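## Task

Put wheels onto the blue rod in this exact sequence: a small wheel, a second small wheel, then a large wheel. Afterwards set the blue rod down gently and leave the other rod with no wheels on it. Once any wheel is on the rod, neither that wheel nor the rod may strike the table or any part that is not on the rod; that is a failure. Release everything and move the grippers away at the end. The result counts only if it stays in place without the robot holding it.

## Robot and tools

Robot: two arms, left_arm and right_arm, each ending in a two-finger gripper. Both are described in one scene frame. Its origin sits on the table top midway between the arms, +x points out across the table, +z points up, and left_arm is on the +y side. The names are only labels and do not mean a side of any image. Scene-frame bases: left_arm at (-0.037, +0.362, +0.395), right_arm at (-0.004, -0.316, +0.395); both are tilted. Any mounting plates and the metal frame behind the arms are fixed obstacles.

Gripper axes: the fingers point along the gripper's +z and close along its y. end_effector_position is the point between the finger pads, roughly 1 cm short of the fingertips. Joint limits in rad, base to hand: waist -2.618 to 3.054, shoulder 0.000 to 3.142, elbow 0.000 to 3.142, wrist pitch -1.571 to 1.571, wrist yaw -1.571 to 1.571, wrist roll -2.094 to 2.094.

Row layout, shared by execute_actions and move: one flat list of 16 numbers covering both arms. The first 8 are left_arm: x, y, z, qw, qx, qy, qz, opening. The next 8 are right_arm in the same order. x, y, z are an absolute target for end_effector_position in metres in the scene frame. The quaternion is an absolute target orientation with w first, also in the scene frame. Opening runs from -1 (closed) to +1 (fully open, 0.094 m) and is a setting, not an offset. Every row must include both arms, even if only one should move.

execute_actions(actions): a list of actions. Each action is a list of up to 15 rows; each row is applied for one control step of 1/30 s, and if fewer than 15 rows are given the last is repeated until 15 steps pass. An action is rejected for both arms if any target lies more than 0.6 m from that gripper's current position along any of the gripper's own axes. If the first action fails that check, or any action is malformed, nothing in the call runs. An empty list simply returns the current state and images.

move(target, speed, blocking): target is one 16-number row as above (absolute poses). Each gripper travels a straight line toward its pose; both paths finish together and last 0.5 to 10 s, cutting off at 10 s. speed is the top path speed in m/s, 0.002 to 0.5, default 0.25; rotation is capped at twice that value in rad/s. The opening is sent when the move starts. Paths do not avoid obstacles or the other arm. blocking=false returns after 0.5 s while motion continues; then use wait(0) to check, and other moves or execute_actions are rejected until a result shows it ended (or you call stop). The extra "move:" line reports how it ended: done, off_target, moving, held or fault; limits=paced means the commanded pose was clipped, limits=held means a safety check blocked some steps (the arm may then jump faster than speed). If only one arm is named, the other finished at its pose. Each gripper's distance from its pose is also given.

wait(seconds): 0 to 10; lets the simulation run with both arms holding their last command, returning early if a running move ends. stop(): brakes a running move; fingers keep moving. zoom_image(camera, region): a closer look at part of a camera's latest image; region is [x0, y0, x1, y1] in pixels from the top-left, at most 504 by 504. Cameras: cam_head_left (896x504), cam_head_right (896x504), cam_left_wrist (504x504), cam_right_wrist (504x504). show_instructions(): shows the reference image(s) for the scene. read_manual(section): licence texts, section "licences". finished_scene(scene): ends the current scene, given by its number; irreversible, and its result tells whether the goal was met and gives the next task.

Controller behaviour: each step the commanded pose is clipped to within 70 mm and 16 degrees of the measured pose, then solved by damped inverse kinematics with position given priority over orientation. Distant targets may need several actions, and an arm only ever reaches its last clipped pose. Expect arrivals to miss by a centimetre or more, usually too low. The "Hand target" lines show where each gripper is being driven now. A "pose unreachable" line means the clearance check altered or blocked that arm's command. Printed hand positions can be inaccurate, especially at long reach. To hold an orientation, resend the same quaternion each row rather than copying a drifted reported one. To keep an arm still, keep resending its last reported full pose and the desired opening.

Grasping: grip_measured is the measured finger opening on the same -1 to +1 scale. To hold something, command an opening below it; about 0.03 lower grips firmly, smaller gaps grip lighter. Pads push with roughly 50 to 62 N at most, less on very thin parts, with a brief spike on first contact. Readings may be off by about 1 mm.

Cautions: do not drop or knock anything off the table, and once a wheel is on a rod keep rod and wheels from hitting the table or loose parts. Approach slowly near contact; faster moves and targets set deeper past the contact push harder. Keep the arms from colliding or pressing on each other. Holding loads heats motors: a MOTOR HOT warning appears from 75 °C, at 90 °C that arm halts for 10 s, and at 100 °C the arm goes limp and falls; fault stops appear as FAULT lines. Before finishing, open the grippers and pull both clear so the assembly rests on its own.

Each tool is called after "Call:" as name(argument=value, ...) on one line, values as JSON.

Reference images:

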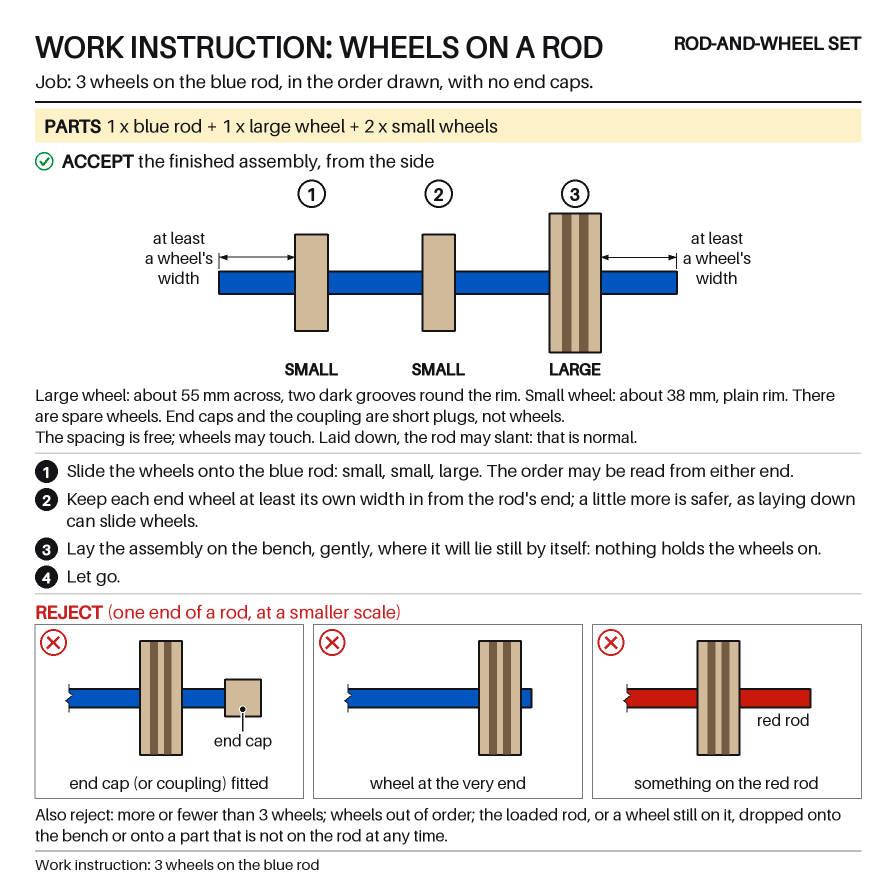

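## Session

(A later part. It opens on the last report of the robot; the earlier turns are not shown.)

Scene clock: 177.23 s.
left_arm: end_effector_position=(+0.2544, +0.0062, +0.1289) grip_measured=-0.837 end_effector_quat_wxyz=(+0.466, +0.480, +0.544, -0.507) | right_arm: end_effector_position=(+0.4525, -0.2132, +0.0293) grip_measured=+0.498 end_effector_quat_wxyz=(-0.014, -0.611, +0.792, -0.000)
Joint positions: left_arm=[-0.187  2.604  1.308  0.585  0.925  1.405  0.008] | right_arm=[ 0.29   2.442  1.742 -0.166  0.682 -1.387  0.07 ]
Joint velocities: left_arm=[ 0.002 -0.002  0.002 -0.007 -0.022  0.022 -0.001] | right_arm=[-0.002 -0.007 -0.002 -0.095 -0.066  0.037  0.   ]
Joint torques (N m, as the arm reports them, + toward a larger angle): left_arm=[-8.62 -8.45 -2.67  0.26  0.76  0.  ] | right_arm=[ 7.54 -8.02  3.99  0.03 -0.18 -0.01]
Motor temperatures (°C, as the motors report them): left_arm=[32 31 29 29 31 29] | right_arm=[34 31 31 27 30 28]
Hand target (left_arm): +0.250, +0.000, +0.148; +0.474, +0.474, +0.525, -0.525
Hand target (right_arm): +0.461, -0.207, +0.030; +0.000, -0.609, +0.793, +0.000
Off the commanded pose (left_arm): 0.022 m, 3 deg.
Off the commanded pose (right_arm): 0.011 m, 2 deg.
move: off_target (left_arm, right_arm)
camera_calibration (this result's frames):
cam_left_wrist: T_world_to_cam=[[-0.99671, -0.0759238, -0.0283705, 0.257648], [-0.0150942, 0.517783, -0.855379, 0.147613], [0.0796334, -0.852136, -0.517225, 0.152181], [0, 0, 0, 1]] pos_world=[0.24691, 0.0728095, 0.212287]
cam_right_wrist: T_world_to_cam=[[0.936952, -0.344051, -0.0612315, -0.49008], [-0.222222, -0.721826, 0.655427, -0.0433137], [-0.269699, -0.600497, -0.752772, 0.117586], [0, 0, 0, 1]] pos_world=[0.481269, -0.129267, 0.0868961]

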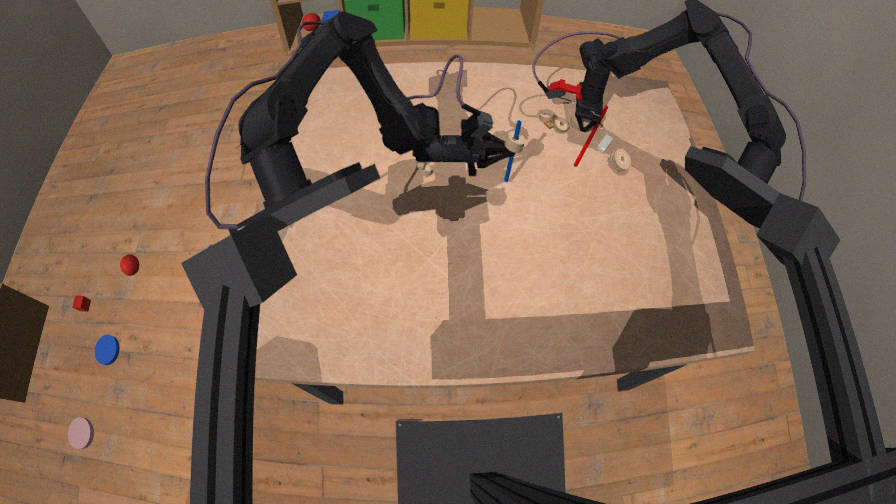

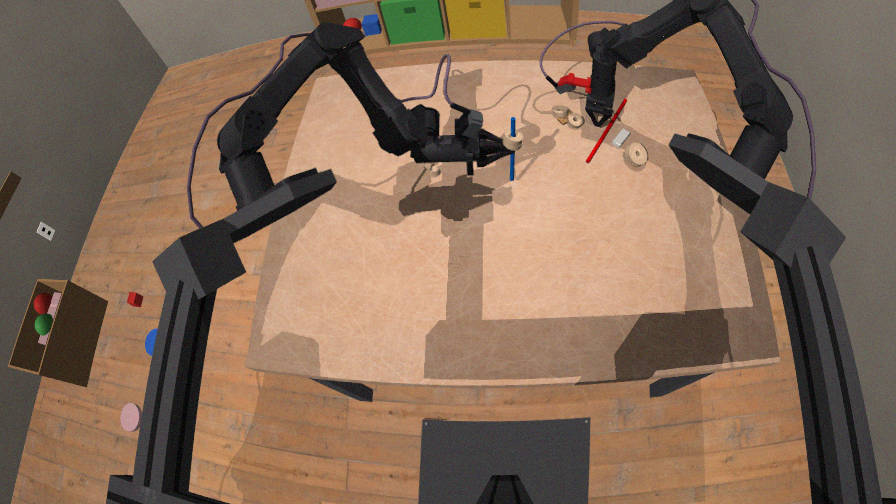

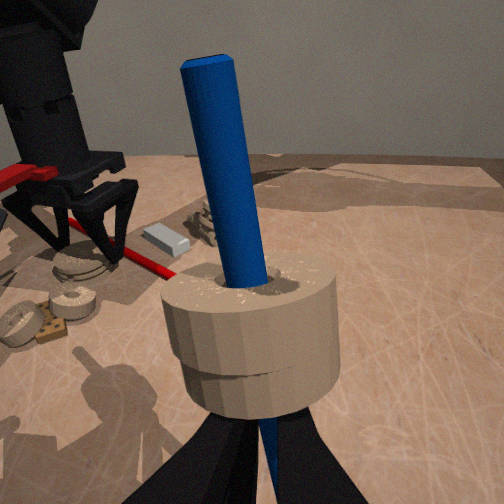

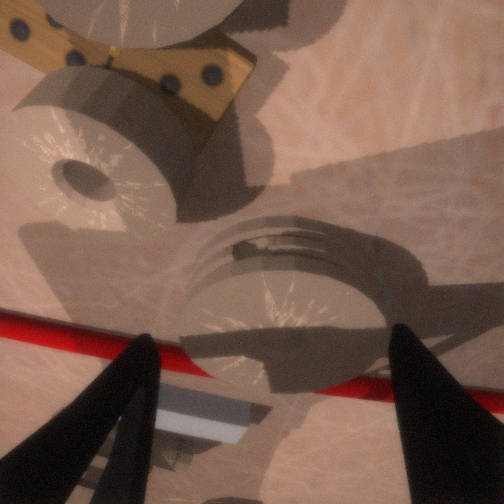

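Call:
move(target=[0.25,0,0.149,0.4745,0.4745,0.5255,-0.5255,-0.9, 0.465,-0.207,0.015,0,-0.609,0.793,0,0.65], speed=0.03)

Call:
move(target=[0.25,0,0.149,0.4745,0.4745,0.5255,-0.5255,-0.9, 0.465,-0.207,0.015,0,-0.609,0.793,0,0.1])

Call:
move(target=[0.25,0,0.149,0.4745,0.4745,0.5255,-0.5255,-0.9, 0.455,-0.2,0.07,0,-0.609,0.793,0,0.1], speed=0.1)

Call:
move(target=[0.25,0,0.149,0.4745,0.4745,0.5255,-0.5255,-0.9, 0.2525,0.0,0.27,0,0,1,0,0.1], speed=0.25)

Call:
move(target=[0.25,0,0.149,0.4745,0.4745,0.5255,-0.5255,-0.9, 0.2525,0.0195,0.25,0,0,1,0,0.1], speed=0.05)

Call:
move(target=[0.25,0,0.149,0.4745,0.4745,0.5255,-0.5255,-0.9, 0.2525,0.0195,0.235,0,0,1,0,0.1], speed=0.02)

Call:
move(target=[0.25,0,0.149,0.4745,0.4745,0.5255,-0.5255,-0.9, 0.2515,0.017,0.230,0,0,1,0,0.1], speed=0.01)

Scene clock: 178.80 s.
left_arm: end_effector_position=(+0.2540, +0.0050, +0.1301) grip_measured=-0.837 end_effector_quat_wxyz=(+0.466, +0.480, +0.543, -0.508) | right_arm: end_effector_position=(+0.4599, -0.2148, +0.0151) grip_measured=+0.648 end_effector_quat_wxyz=(-0.012, -0.608, +0.794, -0.004)
Joint positions: left_arm=[-0.191  2.604  1.308  0.585  0.925  1.405  0.008] | right_arm=[ 0.271  2.491  1.813 -0.166  0.671 -1.404  0.077]
Joint velocities: left_arm=[ 0.017  0.002  0.017 -0.007  0.051  0.022 -0.   ] | right_arm=[ 0.012 -0.012  0.007  0.022 -0.022 -0.007  0.001]
Joint torques (N m, as the arm reports them, + toward a larger angle): left_arm=[-8.47 -8.47 -2.72  0.27  0.75  0.  ] | right_arm=[ 7.48 -7.8   4.31  0.   -0.18 -0.06]
Motor temperatures (°C, as the motors report them): left_arm=[32 31 29 29 31 29] | right_arm=[34 31 31 27 30 28]
Hand target (left_arm): +0.250, +0.000, +0.148; +0.474, +0.474, +0.525, -0.525
Hand target (right_arm): +0.465, -0.207, +0.015; -0.000, -0.609, +0.793, -0.000
Off the commanded pose (left_arm): 0.020 m, 3 deg.
Off the commanded pose (right_arm): 0.009 m, 1 deg.
move: off_target (left_arm)
camera_calibration (this result's frames):
cam_left_wrist: T_world_to_cam=[[-0.996822, -0.0739997, -0.0295006, 0.257385], [-0.0129609, 0.516031, -0.856472, 0.14887], [0.0786019, -0.853367, -0.51535, 0.151797], [0, 0, 0, 1]] pos_world=[0.246565, 0.0717631, 0.213325]
cam_right_wrist: T_world_to_cam=[[0.934654, -0.351676, -0.0523976, -0.499108], [-0.233638, -0.718543, 0.655064, -0.0275857], [-0.26802, -0.600017, -0.753754, 0.107292], [0, 0, 0, 1]] pos_world=[0.488805, -0.130969, 0.07279]

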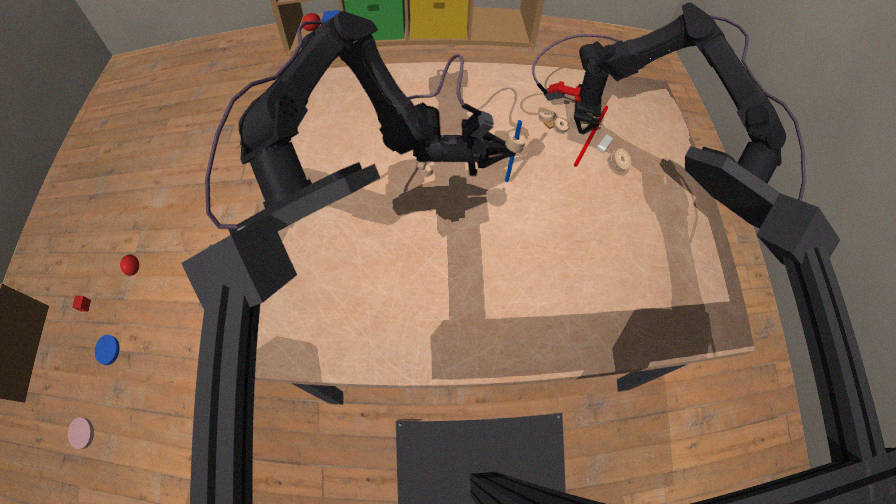

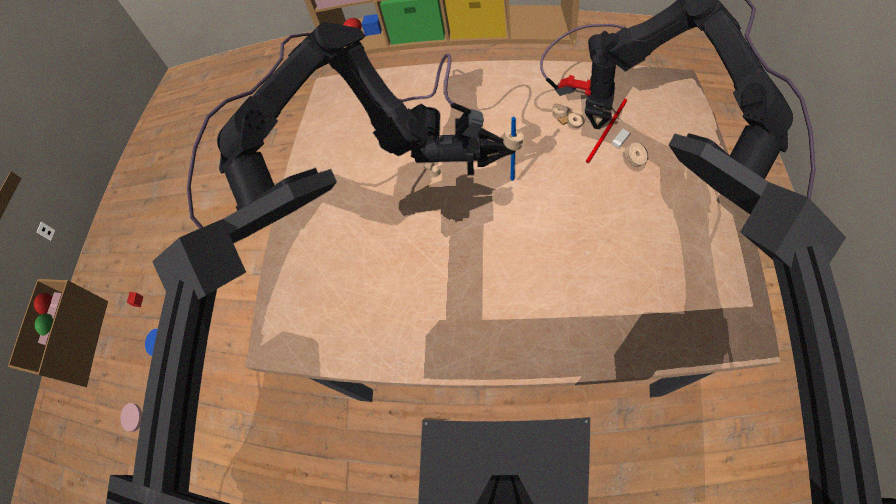

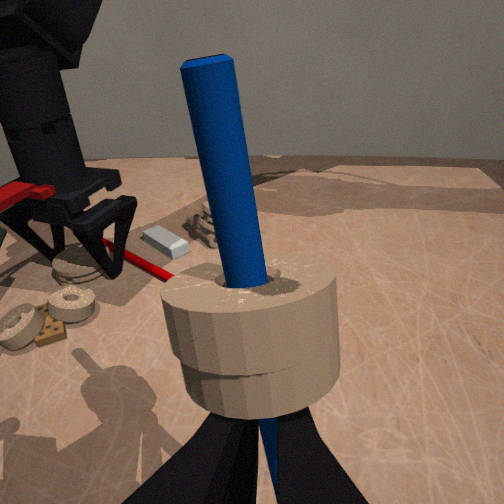

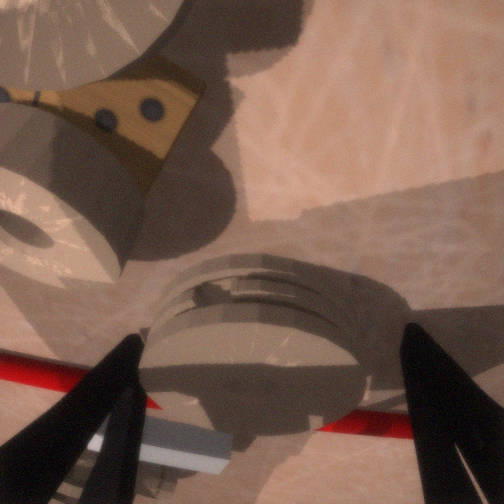

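Scene clock: 179.57 s.
left_arm: end_effector_position=(+0.2541, +0.0053, +0.1298) grip_measured=-0.837 end_effector_quat_wxyz=(+0.466, +0.480, +0.543, -0.508) | right_arm: end_effector_position=(+0.4598, -0.2155, +0.0148) grip_measured=+0.181 end_effector_quat_wxyz=(-0.012, -0.607, +0.794, -0.004)
Joint positions: left_arm=[-0.19   2.604  1.308  0.585  0.925  1.405  0.008] | right_arm=[ 0.27   2.491  1.813 -0.165  0.672 -1.404  0.055]
Joint velocities: left_arm=[-0.017 -0.002 -0.002  0.022 -0.007 -0.037  0.   ] | right_arm=[-0.002 -0.017 -0.002  0.007  0.051  0.007  0.001]
Joint torques (N m, as the arm reports them, + toward a larger angle): left_arm=[-8.45 -8.48 -2.67  0.24  0.75  0.  ] | right_arm=[ 7.32 -8.05  4.54  0.01 -0.15 -0.01]
Motor temperatures (°C, as the motors report them): left_arm=[32 31 29 29 31 29] | right_arm=[34 31 31 27 30 28]
Hand target (left_arm): +0.250, +0.000, +0.148; +0.474, +0.474, +0.525, -0.525
Hand target (right_arm): +0.465, -0.207, +0.015; +0.000, -0.609, +0.793, -0.000
Off the commanded pose (left_arm): 0.020 m, 3 deg.
Off the commanded pose (right_arm): 0.010 m, 1 deg.
move: off_target (left_arm)
camera_calibration (this result's frames):
cam_left_wrist: T_world_to_cam=[[-0.996799, -0.0744175, -0.0292318, 0.25744], [-0.0134213, 0.516168, -0.856382, 0.148655], [0.0788183, -0.853248, -0.515514, 0.151879], [0, 0, 0, 1]] pos_world=[0.24664, 0.0720174, 0.213127]
cam_right_wrist: T_world_to_cam=[[0.934455, -0.352217, -0.0523139, -0.499307], [-0.23379, -0.717687, 0.655948, -0.0276104], [-0.268581, -0.600723, -0.752991, 0.106708], [0, 0, 0, 1]] pos_world=[0.488785, -0.131578, 0.0723407]

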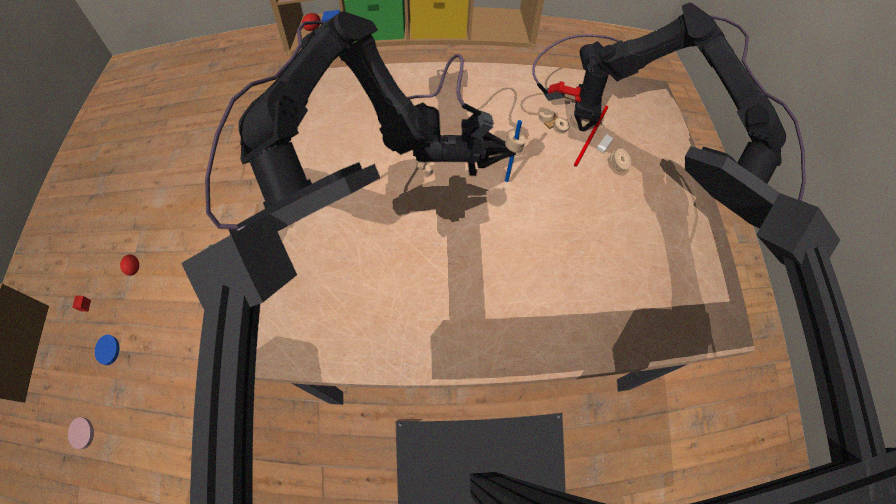

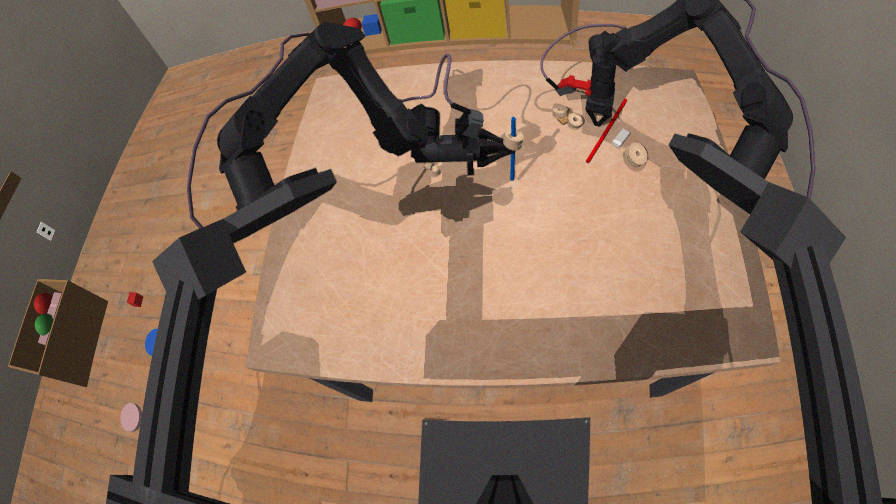

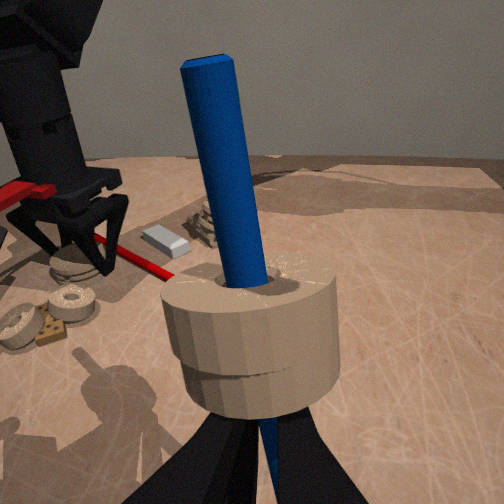

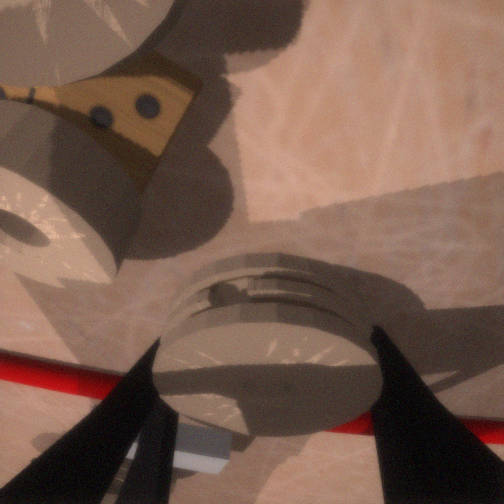

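Scene clock: 180.53 s.
left_arm: end_effector_position=(+0.2545, +0.0065, +0.1285) grip_measured=-0.837 end_effector_quat_wxyz=(+0.466, +0.480, +0.545, -0.507) | right_arm: end_effector_position=(+0.4568, -0.2064, +0.0605) grip_measured=+0.181 end_effector_quat_wxyz=(-0.002, -0.604, +0.797, -0.004)
Joint positions: left_arm=[-0.187  2.604  1.308  0.585  0.925  1.405  0.008] | right_arm=[ 0.338  2.362  1.662 -0.164  0.703 -1.342  0.055]
Joint velocities: left_arm=[-0.017 -0.002 -0.007 -0.037 -0.066  0.022  0.001] | right_arm=[-0.002 -0.007  0.007  0.051 -0.051 -0.037  0.   ]
Joint torques (N m, as the arm reports them, + toward a larger angle): left_arm=[-8.64 -8.51 -2.73  0.27  0.75  0.01] | right_arm=[ 8.09 -9.57  1.09 -0.15  0.    0.09]
Motor temperatures (°C, as the motors report them): left_arm=[32 31 29 29 31 29] | right_arm=[34 31 31 27 30 28]
Hand target (left_arm): +0.250, +0.000, +0.148; +0.474, +0.474, +0.525, -0.525
Hand target (right_arm): +0.455, -0.201, +0.070; -0.000, -0.609, +0.793, -0.001
Off the commanded pose (left_arm): 0.022 m, 3 deg.
Off the commanded pose (right_arm): 0.012 m, 1 deg.
move: off_target (left_arm, right_arm)
camera_calibration (this result's frames):
cam_left_wrist: T_world_to_cam=[[-0.996682, -0.0763668, -0.0281472, 0.257713], [-0.0155903, 0.518569, -0.854894, 0.147232], [0.0798817, -0.851619, -0.518039, 0.152272], [0, 0, 0, 1]] pos_world=[0.24699, 0.073008, 0.212004]
cam_right_wrist: T_world_to_cam=[[0.932079, -0.35994, -0.0408812, -0.492135], [-0.251261, -0.723658, 0.642796, -0.0442427], [-0.260952, -0.588866, -0.764945, 0.145423], [0, 0, 0, 1]] pos_world=[0.485541, -0.123521, 0.119561]

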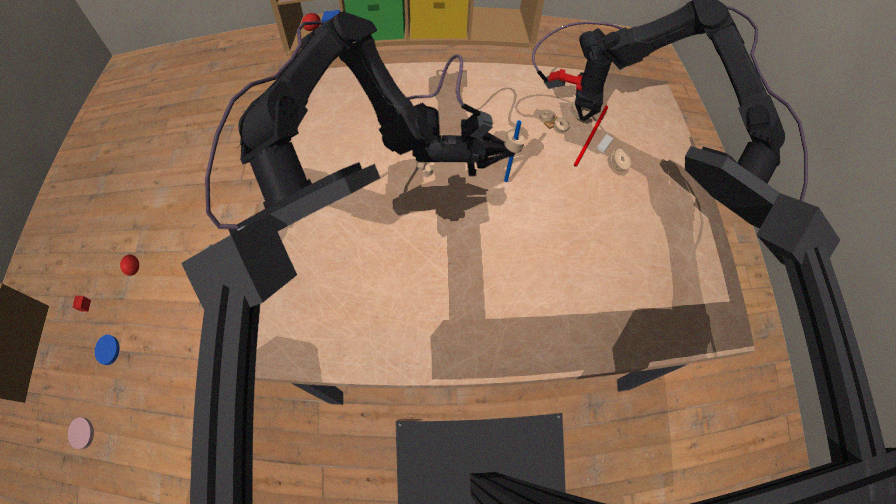

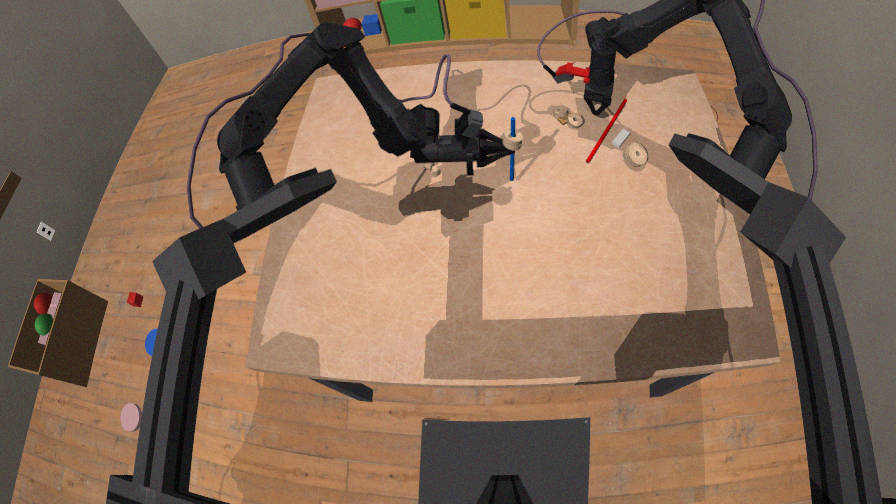

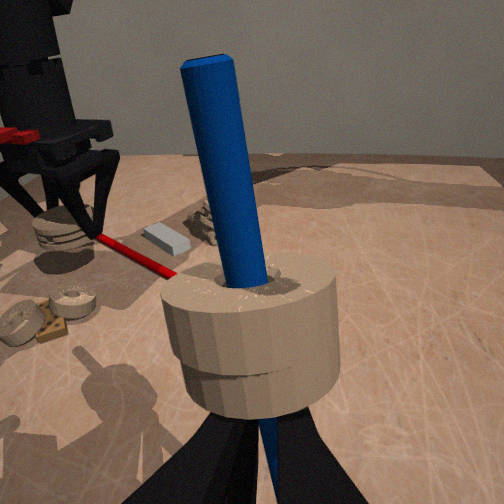

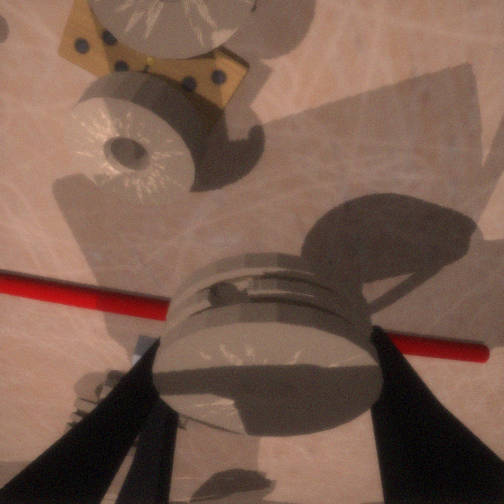

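Scene clock: 183.97 s.
left_arm: end_effector_position=(+0.2541, +0.0054, +0.1297) grip_measured=-0.837 end_effector_quat_wxyz=(+0.466, +0.480, +0.543, -0.507) | right_arm: end_effector_position=(+0.2518, -0.0129, +0.2632) grip_measured=+0.181 end_effector_quat_wxyz=(-0.003, +0.005, +1.000, -0.004)
Joint positions: left_arm=[-0.19   2.604  1.308  0.585  0.925  1.405  0.008] | right_arm=[ 1.084  2.494  1.475 -0.685  0.937  1.05   0.055]
Joint velocities: left_arm=[-0.007  0.002  0.002  0.081  0.051 -0.037  0.   ] | right_arm=[ 0.007 -0.002 -0.002  0.022 -0.066 -0.037 -0.   ]
Joint torques (N m, as the arm reports them, + toward a larger angle): left_arm=[-8.5  -8.49 -2.71  0.26  0.75  0.  ] | right_arm=[ 9.62 -5.54  5.32 -0.31  0.1   0.13]
Motor temperatures (°C, as the motors report them): left_arm=[32 31 29 29 31 29] | right_arm=[34 31 31 27 30 28]
Hand target (left_arm): +0.250, +0.000, +0.148; +0.474, +0.474, +0.525, -0.525
Hand target (right_arm): +0.252, -0.007, +0.270; +0.004, -0.001, +1.000, -0.002
Off the commanded pose (left_arm): 0.020 m, 3 deg.
Off the commanded pose (right_arm): 0.015 m, 1 deg.
move: off_target (left_arm, right_arm)
camera_calibration (this result's frames):
cam_left_wrist: T_world_to_cam=[[-0.996786, -0.0746326, -0.0291085, 0.257469], [-0.0136602, 0.516399, -0.856239, 0.148506], [0.078935, -0.85309, -0.515759, 0.151922], [0, 0, 0, 1]] pos_world=[0.246678, 0.0721305, 0.213007]
cam_right_wrist: T_world_to_cam=[[-0.104896, -0.993735, -0.0385665, 0.0292092], [-0.764949, 0.0558428, 0.641665, 0.053655], [-0.635492, 0.0968093, -0.766014, 0.464421], [0, 0, 0, 1]] pos_world=[0.339243, -0.0189303, 0.322451]

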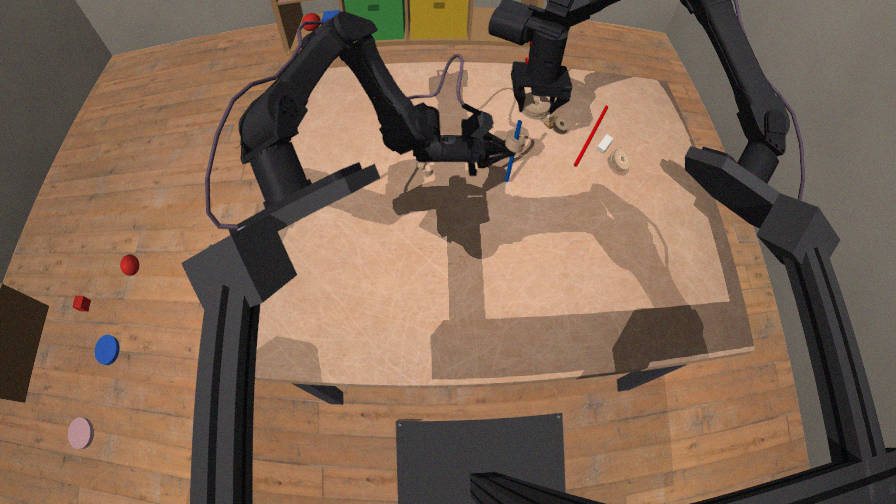

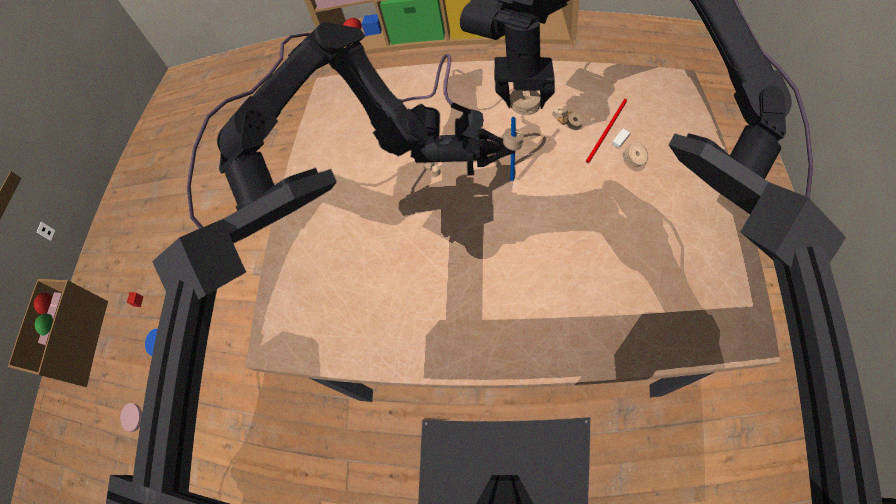

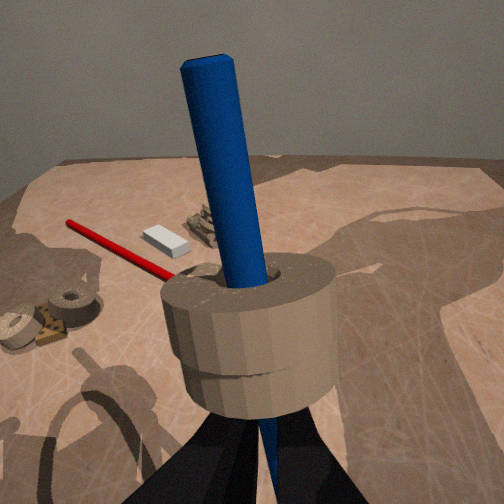

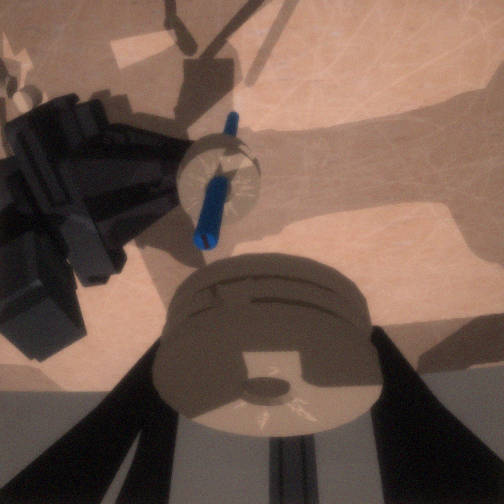

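Scene clock: 185.03 s.
left_arm: end_effector_position=(+0.2541, +0.0053, +0.1298) grip_measured=-0.837 end_effector_quat_wxyz=(+0.466, +0.480, +0.543, -0.508) | right_arm: end_effector_position=(+0.2504, +0.0126, +0.2461) grip_measured=+0.181 end_effector_quat_wxyz=(-0.005, +0.002, +1.000, -0.005)
Joint positions: left_arm=[-0.19   2.604  1.308  0.585  0.925  1.405  0.008] | right_arm=[ 1.071  2.61   1.6   -0.685  0.937  1.029  0.055]
Joint velocities: left_arm=[-0.017 -0.012 -0.002  0.007  0.007 -0.037  0.   ] | right_arm=[-0.012 -0.002  0.022  0.007  0.037 -0.007 -0.001]
Joint torques (N m, as the arm reports them, + toward a larger angle): left_arm=[-8.45 -8.47 -2.7   0.26  0.77 -0.01] | right_arm=[ 9.58 -5.99  5.26 -0.16 -0.01 -0.04]
Motor temperatures (°C, as the motors report them): left_arm=[32 31 29 29 31 29] | right_arm=[34 31 31 27 30 28]
Hand target (left_arm): +0.250, +0.000, +0.148; +0.474, +0.474, +0.525, -0.525
Hand target (right_arm): +0.252, +0.020, +0.250; +0.000, -0.000, +1.000, +0.000
Off the commanded pose (left_arm): 0.020 m, 3 deg.
Off the commanded pose (right_arm): 0.008 m, 1 deg.
move: off_target (left_arm)
camera_calibration (this result's frames):
cam_left_wrist: T_world_to_cam=[[-0.996799, -0.0744175, -0.0292318, 0.25744], [-0.0134213, 0.516168, -0.856382, 0.148655], [0.0788183, -0.853248, -0.515514, 0.151879], [0, 0, 0, 1]] pos_world=[0.24664, 0.0720174, 0.213127]
cam_right_wrist: T_world_to_cam=[[-0.09872, -0.994505, -0.0348416, 0.0513103], [-0.762705, 0.0531286, 0.644561, 0.0608674], [-0.639168, 0.0902049, -0.763759, 0.448397], [0, 0, 0, 1]] pos_world=[0.33809, 0.00734691, 0.305022]

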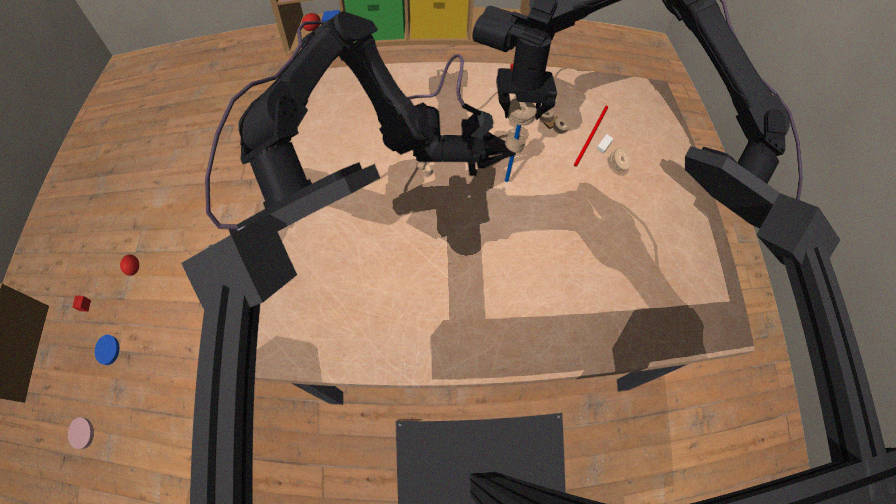

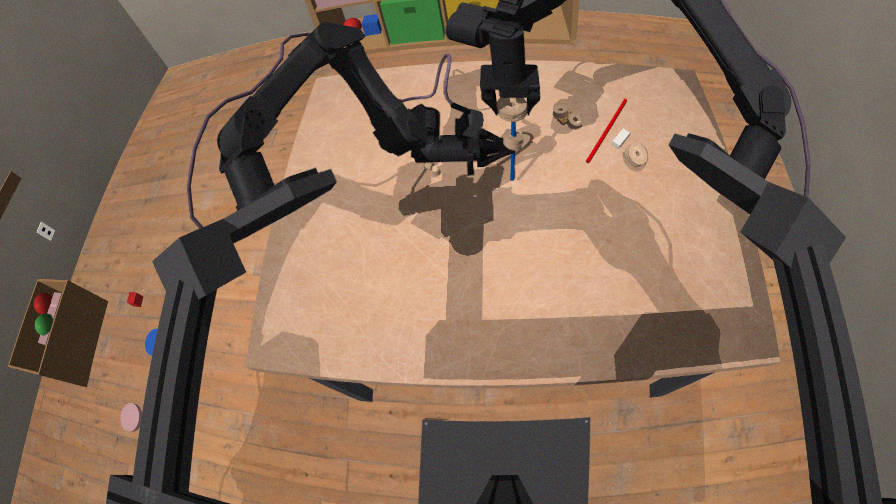

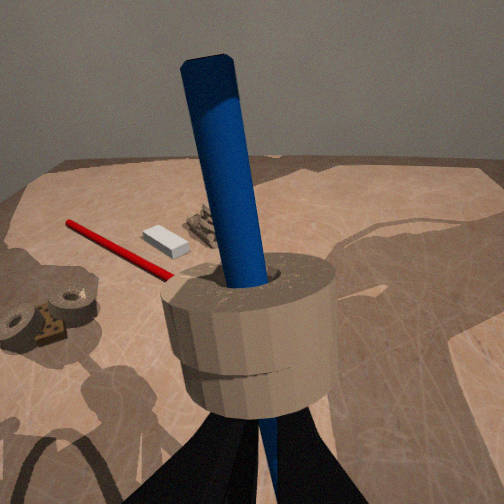

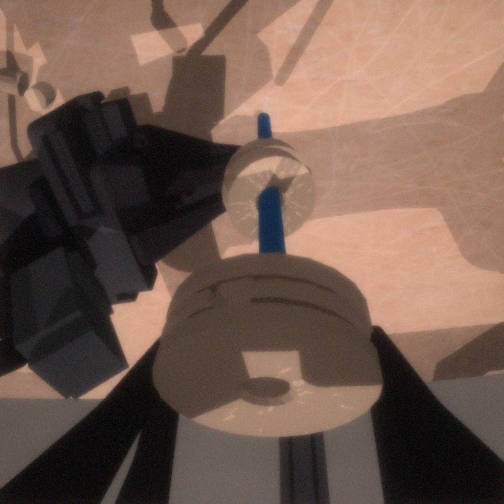

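Scene clock: 186.70 s.
left_arm: end_effector_position=(+0.2540, +0.0051, +0.1300) grip_measured=-0.837 end_effector_quat_wxyz=(+0.466, +0.480, +0.543, -0.508) | right_arm: end_effector_position=(+0.2526, +0.0132, +0.2328) grip_measured=+0.181 end_effector_quat_wxyz=(-0.007, +0.001, +1.000, -0.006)
Joint positions: left_arm=[-0.19   2.604  1.308  0.585  0.925  1.405  0.008] | right_arm=[ 1.042  2.625  1.6   -0.637  0.937  0.982  0.055]
Joint velocities: left_arm=[ 0.012  0.022 -0.007  0.022 -0.081  0.007  0.001] | right_arm=[-0.012 -0.017  0.007 -0.007 -0.095 -0.081  0.   ]
Joint torques (N m, as the arm reports them, + toward a larger angle): left_arm=[-8.43 -8.5  -2.69  0.27  0.74  0.  ] | right_arm=[ 9.39 -6.19  3.95  0.04  0.05 -0.1 ]
Motor temperatures (°C, as the motors report them): left_arm=[32 31 29 29 31 29] | right_arm=[34 31 31 27 30 28]
Hand target (left_arm): +0.250, +0.000, +0.148; +0.474, +0.474, +0.525, -0.525
Hand target (right_arm): +0.252, +0.019, +0.235; -0.000, +0.000, +1.000, -0.000
Off the commanded pose (left_arm): 0.020 m, 3 deg.
Off the commanded pose (right_arm): 0.007 m, 1 deg.
move: off_target (left_arm)
camera_calibration (this result's frames):
cam_left_wrist: T_world_to_cam=[[-0.996811, -0.0742024, -0.0293551, 0.25741], [-0.0131824, 0.515937, -0.856525, 0.148804], [0.0787016, -0.853407, -0.51527, 0.151835], [0, 0, 0, 1]] pos_world=[0.246601, 0.0719045, 0.213247]
cam_right_wrist: T_world_to_cam=[[-0.0958144, -0.994827, -0.0337522, 0.0506486], [-0.760188, 0.0512414, 0.647679, 0.0698229], [-0.642599, 0.087715, -0.761165, 0.439878], [0, 0, 0, 1]] pos_world=[0.340597, 0.00822479, 0.291307]

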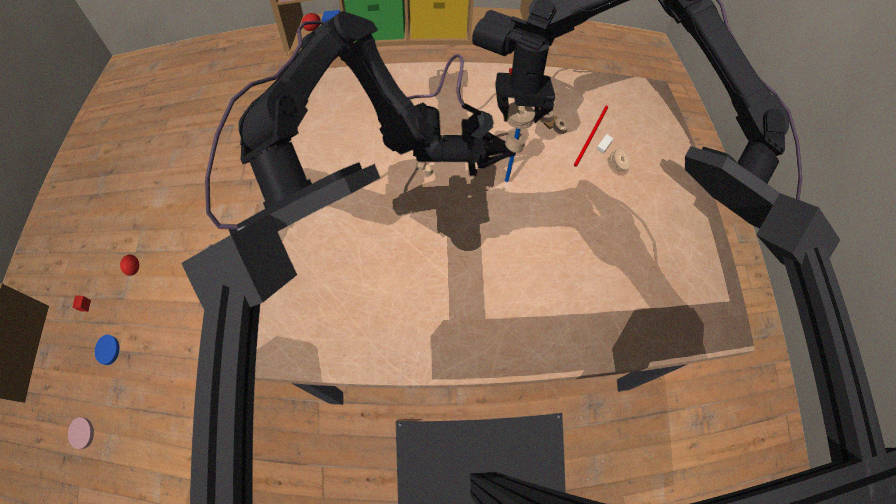

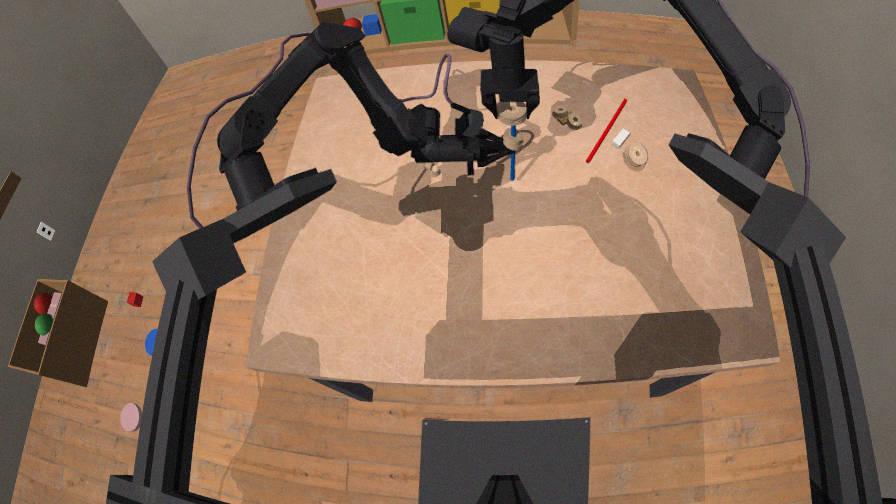

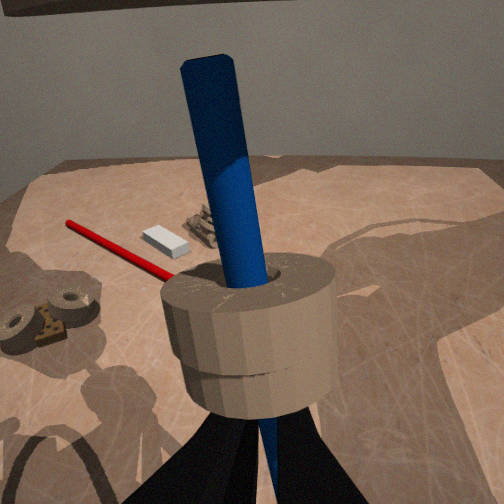

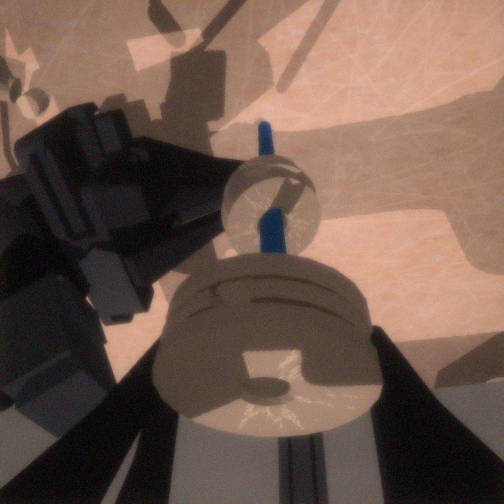

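Scene clock: 189.60 s.
left_arm: end_effector_position=(+0.2540, +0.0051, +0.1300) grip_measured=-0.837 end_effector_quat_wxyz=(+0.466, +0.480, +0.543, -0.508) | right_arm: end_effector_position=(+0.2575, +0.0144, +0.2279) grip_measured=+0.181 end_effector_quat_wxyz=(-0.005, +0.009, +1.000, -0.002)
Joint positions: left_arm=[-0.19   2.604  1.308  0.585  0.925  1.405  0.008] | right_arm=[ 1.028  2.625  1.6   -0.603  0.937  0.963  0.055]
Joint velocities: left_arm=[-0.002  0.007 -0.007  0.007 -0.022  0.022 -0.   ] | right_arm=[ 0.002 -0.022 -0.012 -0.037 -0.022  0.051 -0.001]
Joint torques (N m, as the arm reports them, + toward a larger angle): left_arm=[-8.38 -8.47 -2.7   0.26  0.75  0.  ] | right_arm=[ 9.65 -6.51  2.06  0.02  0.05 -0.01]
Motor temperatures (°C, as the motors report them): left_arm=[32 31 29 29 31 29] | right_arm=[34 31 31 27 30 28]
Hand target (left_arm): +0.250, -0.000, +0.148; +0.474, +0.474, +0.525, -0.525
Hand target (right_arm): +0.251, +0.017, +0.230; -0.000, +0.000, +1.000, -0.000
Off the commanded pose (left_arm): 0.020 m, 3 deg.
Off the commanded pose (right_arm): 0.007 m, 1 deg.
move: off_target (left_arm)
camera_calibration (this result's frames):
cam_left_wrist: T_world_to_cam=[[-0.996811, -0.0742024, -0.0293551, 0.25741], [-0.0131824, 0.515937, -0.856525, 0.148804], [0.0787016, -0.853407, -0.51527, 0.151835], [0, 0, 0, 1]] pos_world=[0.246601, 0.0719045, 0.213247]
cam_right_wrist: T_world_to_cam=[[-0.112011, -0.992847, -0.0413304, 0.0580097], [-0.761878, 0.0591028, 0.645019, 0.0775538], [-0.637962, 0.103738, -0.763048, 0.438191], [0, 0, 0, 1]] pos_world=[0.345134, 0.00755396, 0.286735]

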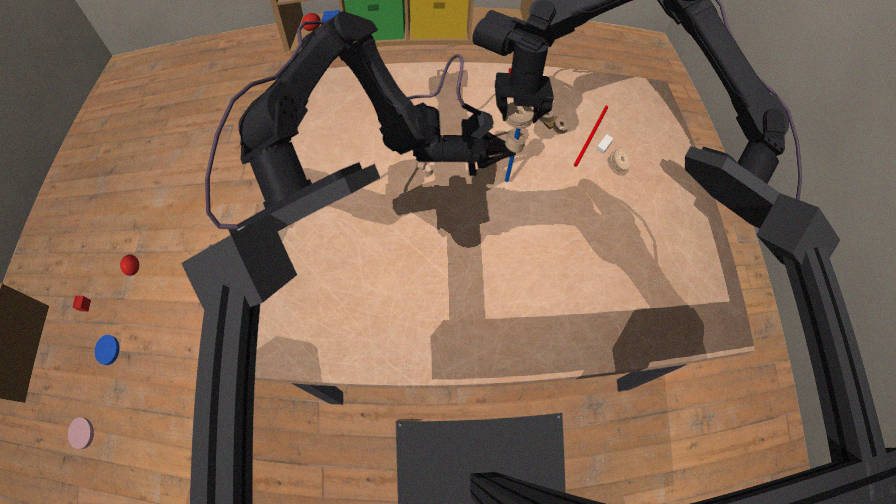

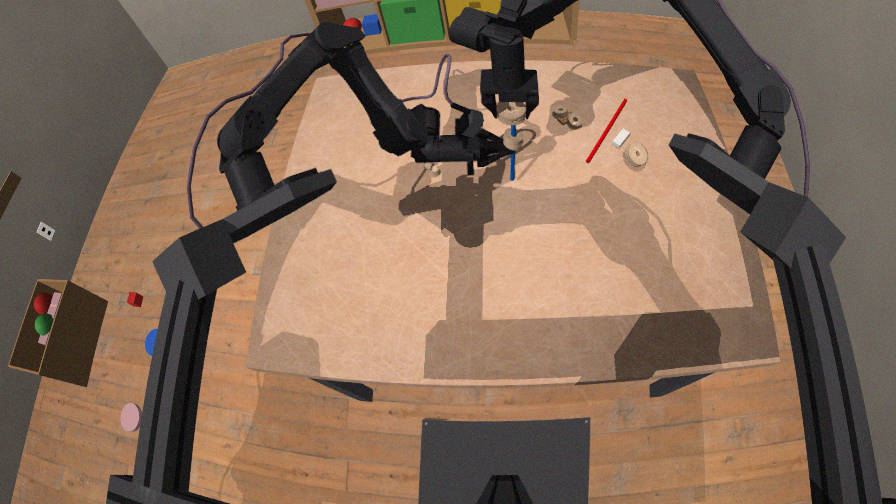

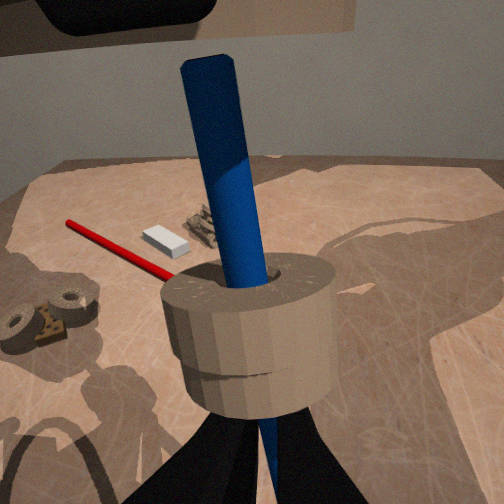

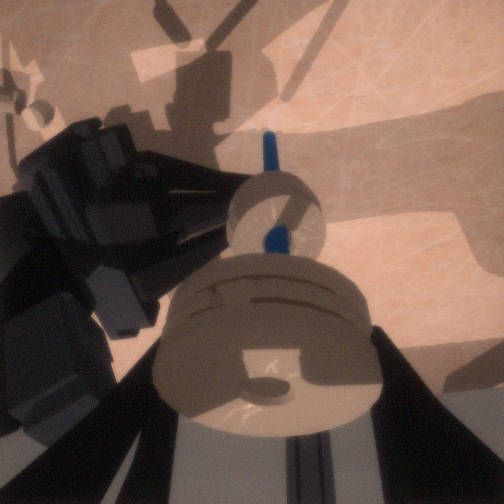

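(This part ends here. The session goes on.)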